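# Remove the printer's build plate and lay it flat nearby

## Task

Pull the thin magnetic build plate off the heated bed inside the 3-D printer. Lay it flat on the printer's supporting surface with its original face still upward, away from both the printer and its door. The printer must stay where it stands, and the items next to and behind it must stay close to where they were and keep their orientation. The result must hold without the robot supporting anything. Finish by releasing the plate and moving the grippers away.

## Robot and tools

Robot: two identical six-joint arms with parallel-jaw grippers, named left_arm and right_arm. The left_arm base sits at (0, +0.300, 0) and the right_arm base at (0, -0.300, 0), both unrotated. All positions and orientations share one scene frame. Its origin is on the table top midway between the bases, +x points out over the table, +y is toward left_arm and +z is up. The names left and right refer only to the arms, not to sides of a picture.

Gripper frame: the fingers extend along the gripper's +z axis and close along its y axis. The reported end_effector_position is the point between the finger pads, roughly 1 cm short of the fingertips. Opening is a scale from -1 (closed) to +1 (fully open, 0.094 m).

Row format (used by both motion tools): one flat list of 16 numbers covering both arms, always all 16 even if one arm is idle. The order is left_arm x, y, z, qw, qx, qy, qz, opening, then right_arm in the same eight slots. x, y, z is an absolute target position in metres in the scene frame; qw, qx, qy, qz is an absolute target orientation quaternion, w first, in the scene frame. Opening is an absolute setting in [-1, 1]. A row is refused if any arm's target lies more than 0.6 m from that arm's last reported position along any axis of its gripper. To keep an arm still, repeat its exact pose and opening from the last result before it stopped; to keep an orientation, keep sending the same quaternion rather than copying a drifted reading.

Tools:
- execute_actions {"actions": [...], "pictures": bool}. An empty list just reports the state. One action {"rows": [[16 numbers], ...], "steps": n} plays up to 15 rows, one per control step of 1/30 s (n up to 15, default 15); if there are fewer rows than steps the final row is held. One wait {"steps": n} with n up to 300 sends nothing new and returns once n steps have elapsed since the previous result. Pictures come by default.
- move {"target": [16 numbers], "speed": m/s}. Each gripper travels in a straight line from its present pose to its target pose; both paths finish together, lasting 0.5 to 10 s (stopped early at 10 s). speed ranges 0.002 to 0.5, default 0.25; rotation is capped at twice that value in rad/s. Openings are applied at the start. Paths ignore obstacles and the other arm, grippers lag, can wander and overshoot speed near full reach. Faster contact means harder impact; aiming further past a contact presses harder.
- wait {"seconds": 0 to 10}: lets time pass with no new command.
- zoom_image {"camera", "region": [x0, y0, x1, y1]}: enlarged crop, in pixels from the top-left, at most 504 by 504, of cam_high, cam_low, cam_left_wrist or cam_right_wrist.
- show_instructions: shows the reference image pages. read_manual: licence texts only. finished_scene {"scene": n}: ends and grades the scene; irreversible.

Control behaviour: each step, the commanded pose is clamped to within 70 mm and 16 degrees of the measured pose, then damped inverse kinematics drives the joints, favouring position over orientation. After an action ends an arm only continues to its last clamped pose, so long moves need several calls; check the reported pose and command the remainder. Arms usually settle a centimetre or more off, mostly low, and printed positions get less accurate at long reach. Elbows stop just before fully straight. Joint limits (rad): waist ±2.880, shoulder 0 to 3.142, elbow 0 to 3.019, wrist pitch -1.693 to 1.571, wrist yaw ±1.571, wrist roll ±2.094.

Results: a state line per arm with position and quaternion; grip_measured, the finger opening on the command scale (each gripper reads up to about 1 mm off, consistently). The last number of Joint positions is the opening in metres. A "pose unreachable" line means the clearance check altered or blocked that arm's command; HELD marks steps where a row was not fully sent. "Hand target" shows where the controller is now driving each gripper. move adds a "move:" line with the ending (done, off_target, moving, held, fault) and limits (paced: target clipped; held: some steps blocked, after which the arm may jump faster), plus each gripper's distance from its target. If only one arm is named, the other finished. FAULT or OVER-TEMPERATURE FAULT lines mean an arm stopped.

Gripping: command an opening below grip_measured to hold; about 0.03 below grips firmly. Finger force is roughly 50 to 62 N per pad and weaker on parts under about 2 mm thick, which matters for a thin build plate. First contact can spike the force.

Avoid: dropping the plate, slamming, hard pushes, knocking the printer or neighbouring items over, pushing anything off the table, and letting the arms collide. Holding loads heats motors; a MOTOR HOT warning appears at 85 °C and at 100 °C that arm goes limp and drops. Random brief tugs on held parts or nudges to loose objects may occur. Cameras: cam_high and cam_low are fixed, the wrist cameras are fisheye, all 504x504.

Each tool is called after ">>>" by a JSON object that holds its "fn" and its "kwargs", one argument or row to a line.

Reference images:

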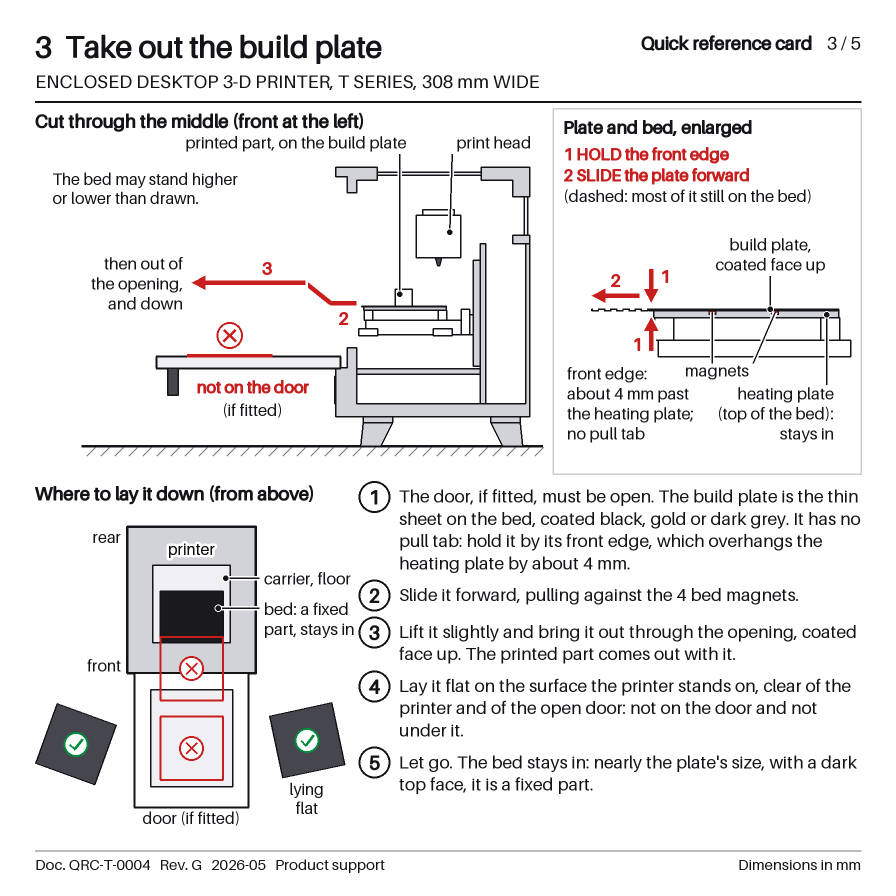

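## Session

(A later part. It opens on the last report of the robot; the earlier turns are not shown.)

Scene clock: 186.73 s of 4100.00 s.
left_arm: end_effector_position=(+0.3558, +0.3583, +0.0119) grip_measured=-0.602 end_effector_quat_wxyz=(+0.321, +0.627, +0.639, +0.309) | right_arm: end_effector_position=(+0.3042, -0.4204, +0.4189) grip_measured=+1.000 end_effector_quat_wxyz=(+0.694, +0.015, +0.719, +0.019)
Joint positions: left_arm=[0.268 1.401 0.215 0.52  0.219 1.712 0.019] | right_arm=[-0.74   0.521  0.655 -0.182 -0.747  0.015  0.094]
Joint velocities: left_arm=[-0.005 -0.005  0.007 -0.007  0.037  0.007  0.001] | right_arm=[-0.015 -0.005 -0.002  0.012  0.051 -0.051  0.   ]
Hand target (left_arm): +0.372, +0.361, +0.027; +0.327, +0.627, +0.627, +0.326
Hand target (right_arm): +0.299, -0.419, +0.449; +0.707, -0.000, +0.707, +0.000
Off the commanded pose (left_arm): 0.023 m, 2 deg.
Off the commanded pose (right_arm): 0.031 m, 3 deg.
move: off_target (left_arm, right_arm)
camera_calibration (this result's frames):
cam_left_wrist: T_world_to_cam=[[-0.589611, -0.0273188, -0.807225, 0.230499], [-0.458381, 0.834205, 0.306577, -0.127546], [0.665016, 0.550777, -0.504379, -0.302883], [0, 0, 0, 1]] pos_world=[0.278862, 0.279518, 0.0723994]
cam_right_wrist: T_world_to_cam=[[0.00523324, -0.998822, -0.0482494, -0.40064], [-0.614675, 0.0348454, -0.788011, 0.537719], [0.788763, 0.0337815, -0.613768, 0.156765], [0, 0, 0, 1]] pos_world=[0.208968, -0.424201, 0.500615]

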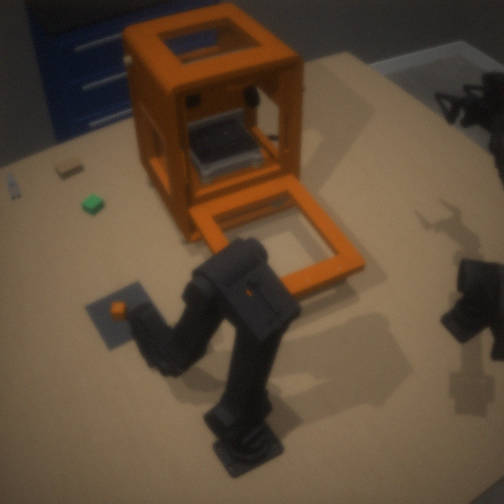

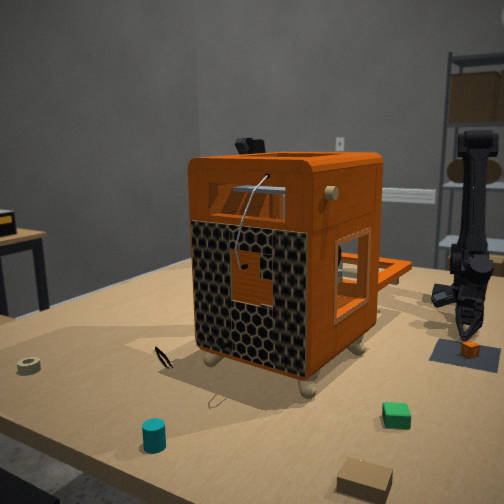

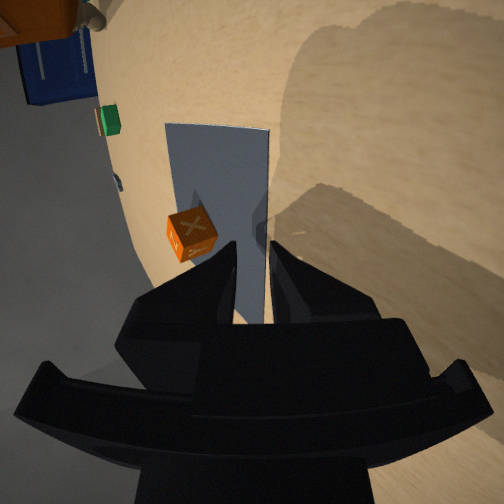

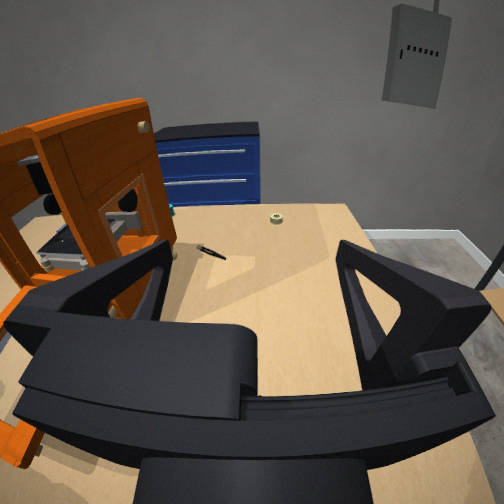

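Near edge probably still on the finger; withdraw horizontally.

>>> {"fn": "move", "kwargs": {
  "target": [0.325,0.36,0.035,0.326,0.627,0.627,0.326,-0.6,0.3,-0.42,0.45,0.707,0,0.707,0,1],
  "speed": 0.03
}}

>>> {"fn": "move", "kwargs": {
  "target": [0.3,0.33,0.2,0.326,0.627,0.627,0.326,-0.6,0.3,-0.42,0.45,0.707,0,0.707,0,1]
}}

Scene clock: 190.67 s of 4100.00 s.
left_arm: end_effector_position=(+0.3295, +0.3581, +0.0347) grip_measured=-0.602 end_effector_quat_wxyz=(+0.329, +0.626, +0.628, +0.325) | right_arm: end_effector_position=(+0.3041, -0.4204, +0.4182) grip_measured=+1.000 end_effector_quat_wxyz=(+0.694, +0.015, +0.720, +0.019)
Joint positions: left_arm=[0.304 1.198 0.15  0.415 0.252 1.744 0.019] | right_arm=[-0.74   0.521  0.653 -0.182 -0.747  0.015  0.094]
Joint velocities: left_arm=[ 0.015  0.005  0.002 -0.027  0.037 -0.007 -0.001] | right_arm=[ 0.005 -0.015 -0.022 -0.002 -0.007 -0.095  0.   ]
Hand target (left_arm): +0.326, +0.360, +0.035; +0.326, +0.627, +0.627, +0.326
Hand target (right_arm): +0.299, -0.419, +0.449; +0.707, -0.000, +0.707, -0.000
Off the commanded pose (left_arm): 0.005 m, 0 deg.
Off the commanded pose (right_arm): 0.032 m, 4 deg.
move: off_target (right_arm)
camera_calibration (this result's frames):
cam_left_wrist: T_world_to_cam=[[-0.559303, -0.00892168, -0.828915, 0.217607], [-0.46258, 0.833137, 0.303155, -0.144486], [0.687895, 0.552995, -0.470103, -0.283267], [0, 0, 0, 1]] pos_world=[0.24973, 0.278963, 0.0910144]
cam_right_wrist: T_world_to_cam=[[0.00520621, -0.998803, -0.0486442, -0.400464], [-0.615339, 0.0351448, -0.787479, 0.537191], [0.788246, 0.0340324, -0.614419, 0.156852], [0, 0, 0, 1]] pos_world=[0.209001, -0.424202, 0.499919]

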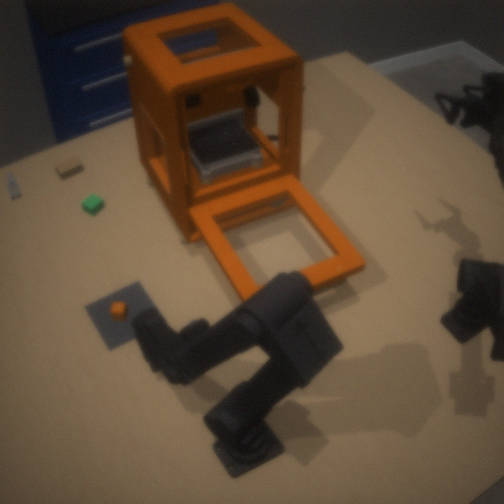

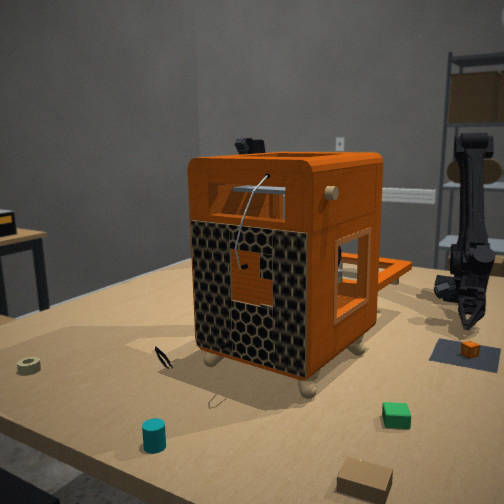

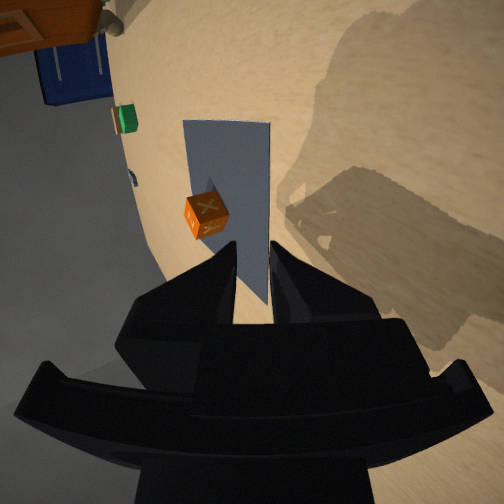

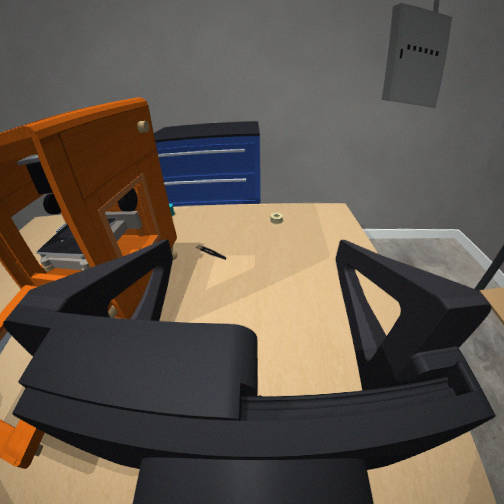

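Scene clock: 191.90 s of 4100.00 s.
left_arm: end_effector_position=(+0.2967, +0.3316, +0.1686) grip_measured=-0.602 end_effector_quat_wxyz=(+0.313, +0.635, +0.635, +0.310) | right_arm: end_effector_position=(+0.3042, -0.4204, +0.4168) grip_measured=+1.000 end_effector_quat_wxyz=(+0.693, +0.015, +0.720, +0.020)
Joint positions: left_arm=[ 0.2    0.527  0.369 -0.512  0.161  1.693  0.019] | right_arm=[-0.74   0.521  0.651 -0.182 -0.747  0.015  0.094]
Joint velocities: left_arm=[ 0.015 -0.015 -0.012 -0.002 -0.037 -0.051  0.001] | right_arm=[-0.005 -0.005 -0.007  0.002  0.022  0.007  0.   ]
Hand target (left_arm): +0.305, +0.331, +0.197; +0.326, +0.628, +0.627, +0.326
Hand target (right_arm): +0.299, -0.419, +0.449; +0.707, -0.000, +0.707, +0.000
Off the commanded pose (left_arm): 0.032 m, 3 deg.
Off the commanded pose (right_arm): 0.033 m, 4 deg.
move: off_target (left_arm, right_arm)
camera_calibration (this result's frames):
cam_left_wrist: T_world_to_cam=[[-0.599261, -0.00628974, -0.800529, 0.316234], [-0.446433, 0.832672, 0.32765, -0.187014], [0.664517, 0.553731, -0.501796, -0.171069], [0, 0, 0, 1]] pos_world=[0.219696, 0.252437, 0.228587]
cam_right_wrist: T_world_to_cam=[[0.00512272, -0.998726, -0.050195, -0.399886], [-0.616668, 0.0363598, -0.786383, 0.53665], [0.787207, 0.0349821, -0.615696, 0.157236], [0, 0, 0, 1]] pos_world=[0.209207, -0.424389, 0.49875]

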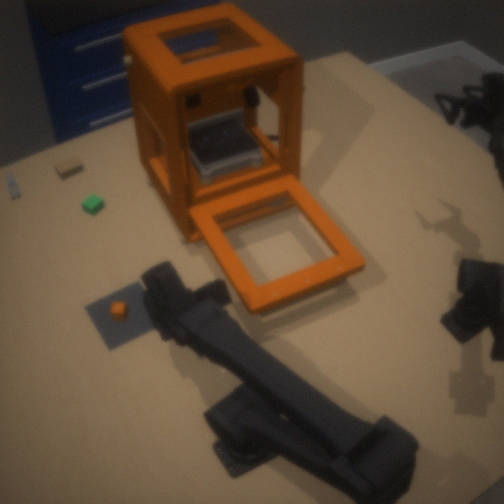

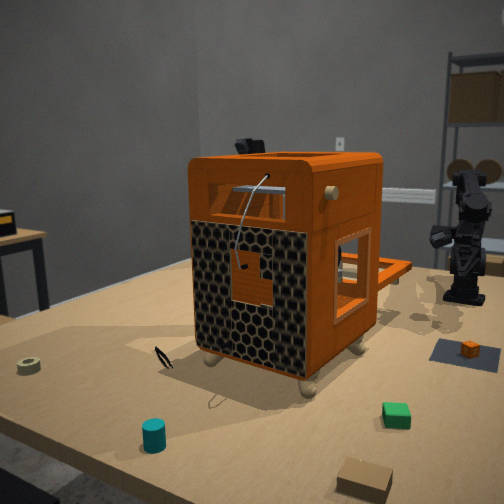

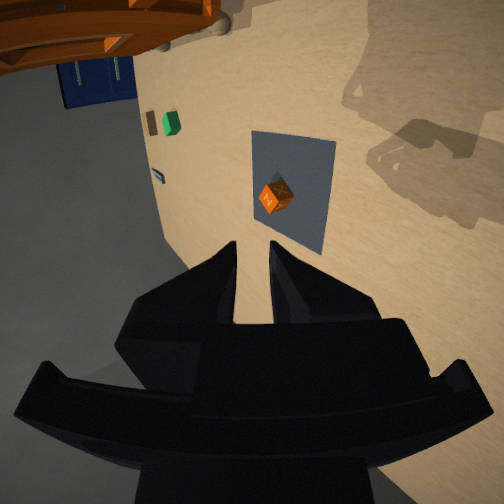

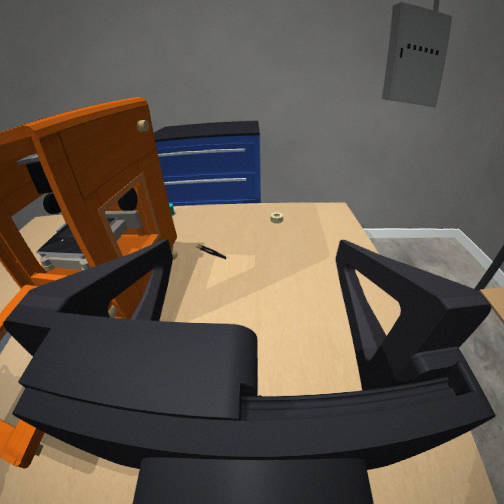

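>>> {"fn": "finished_scene", "kwargs": {
  "scene": 1
}}

The scene is finished: the task was done.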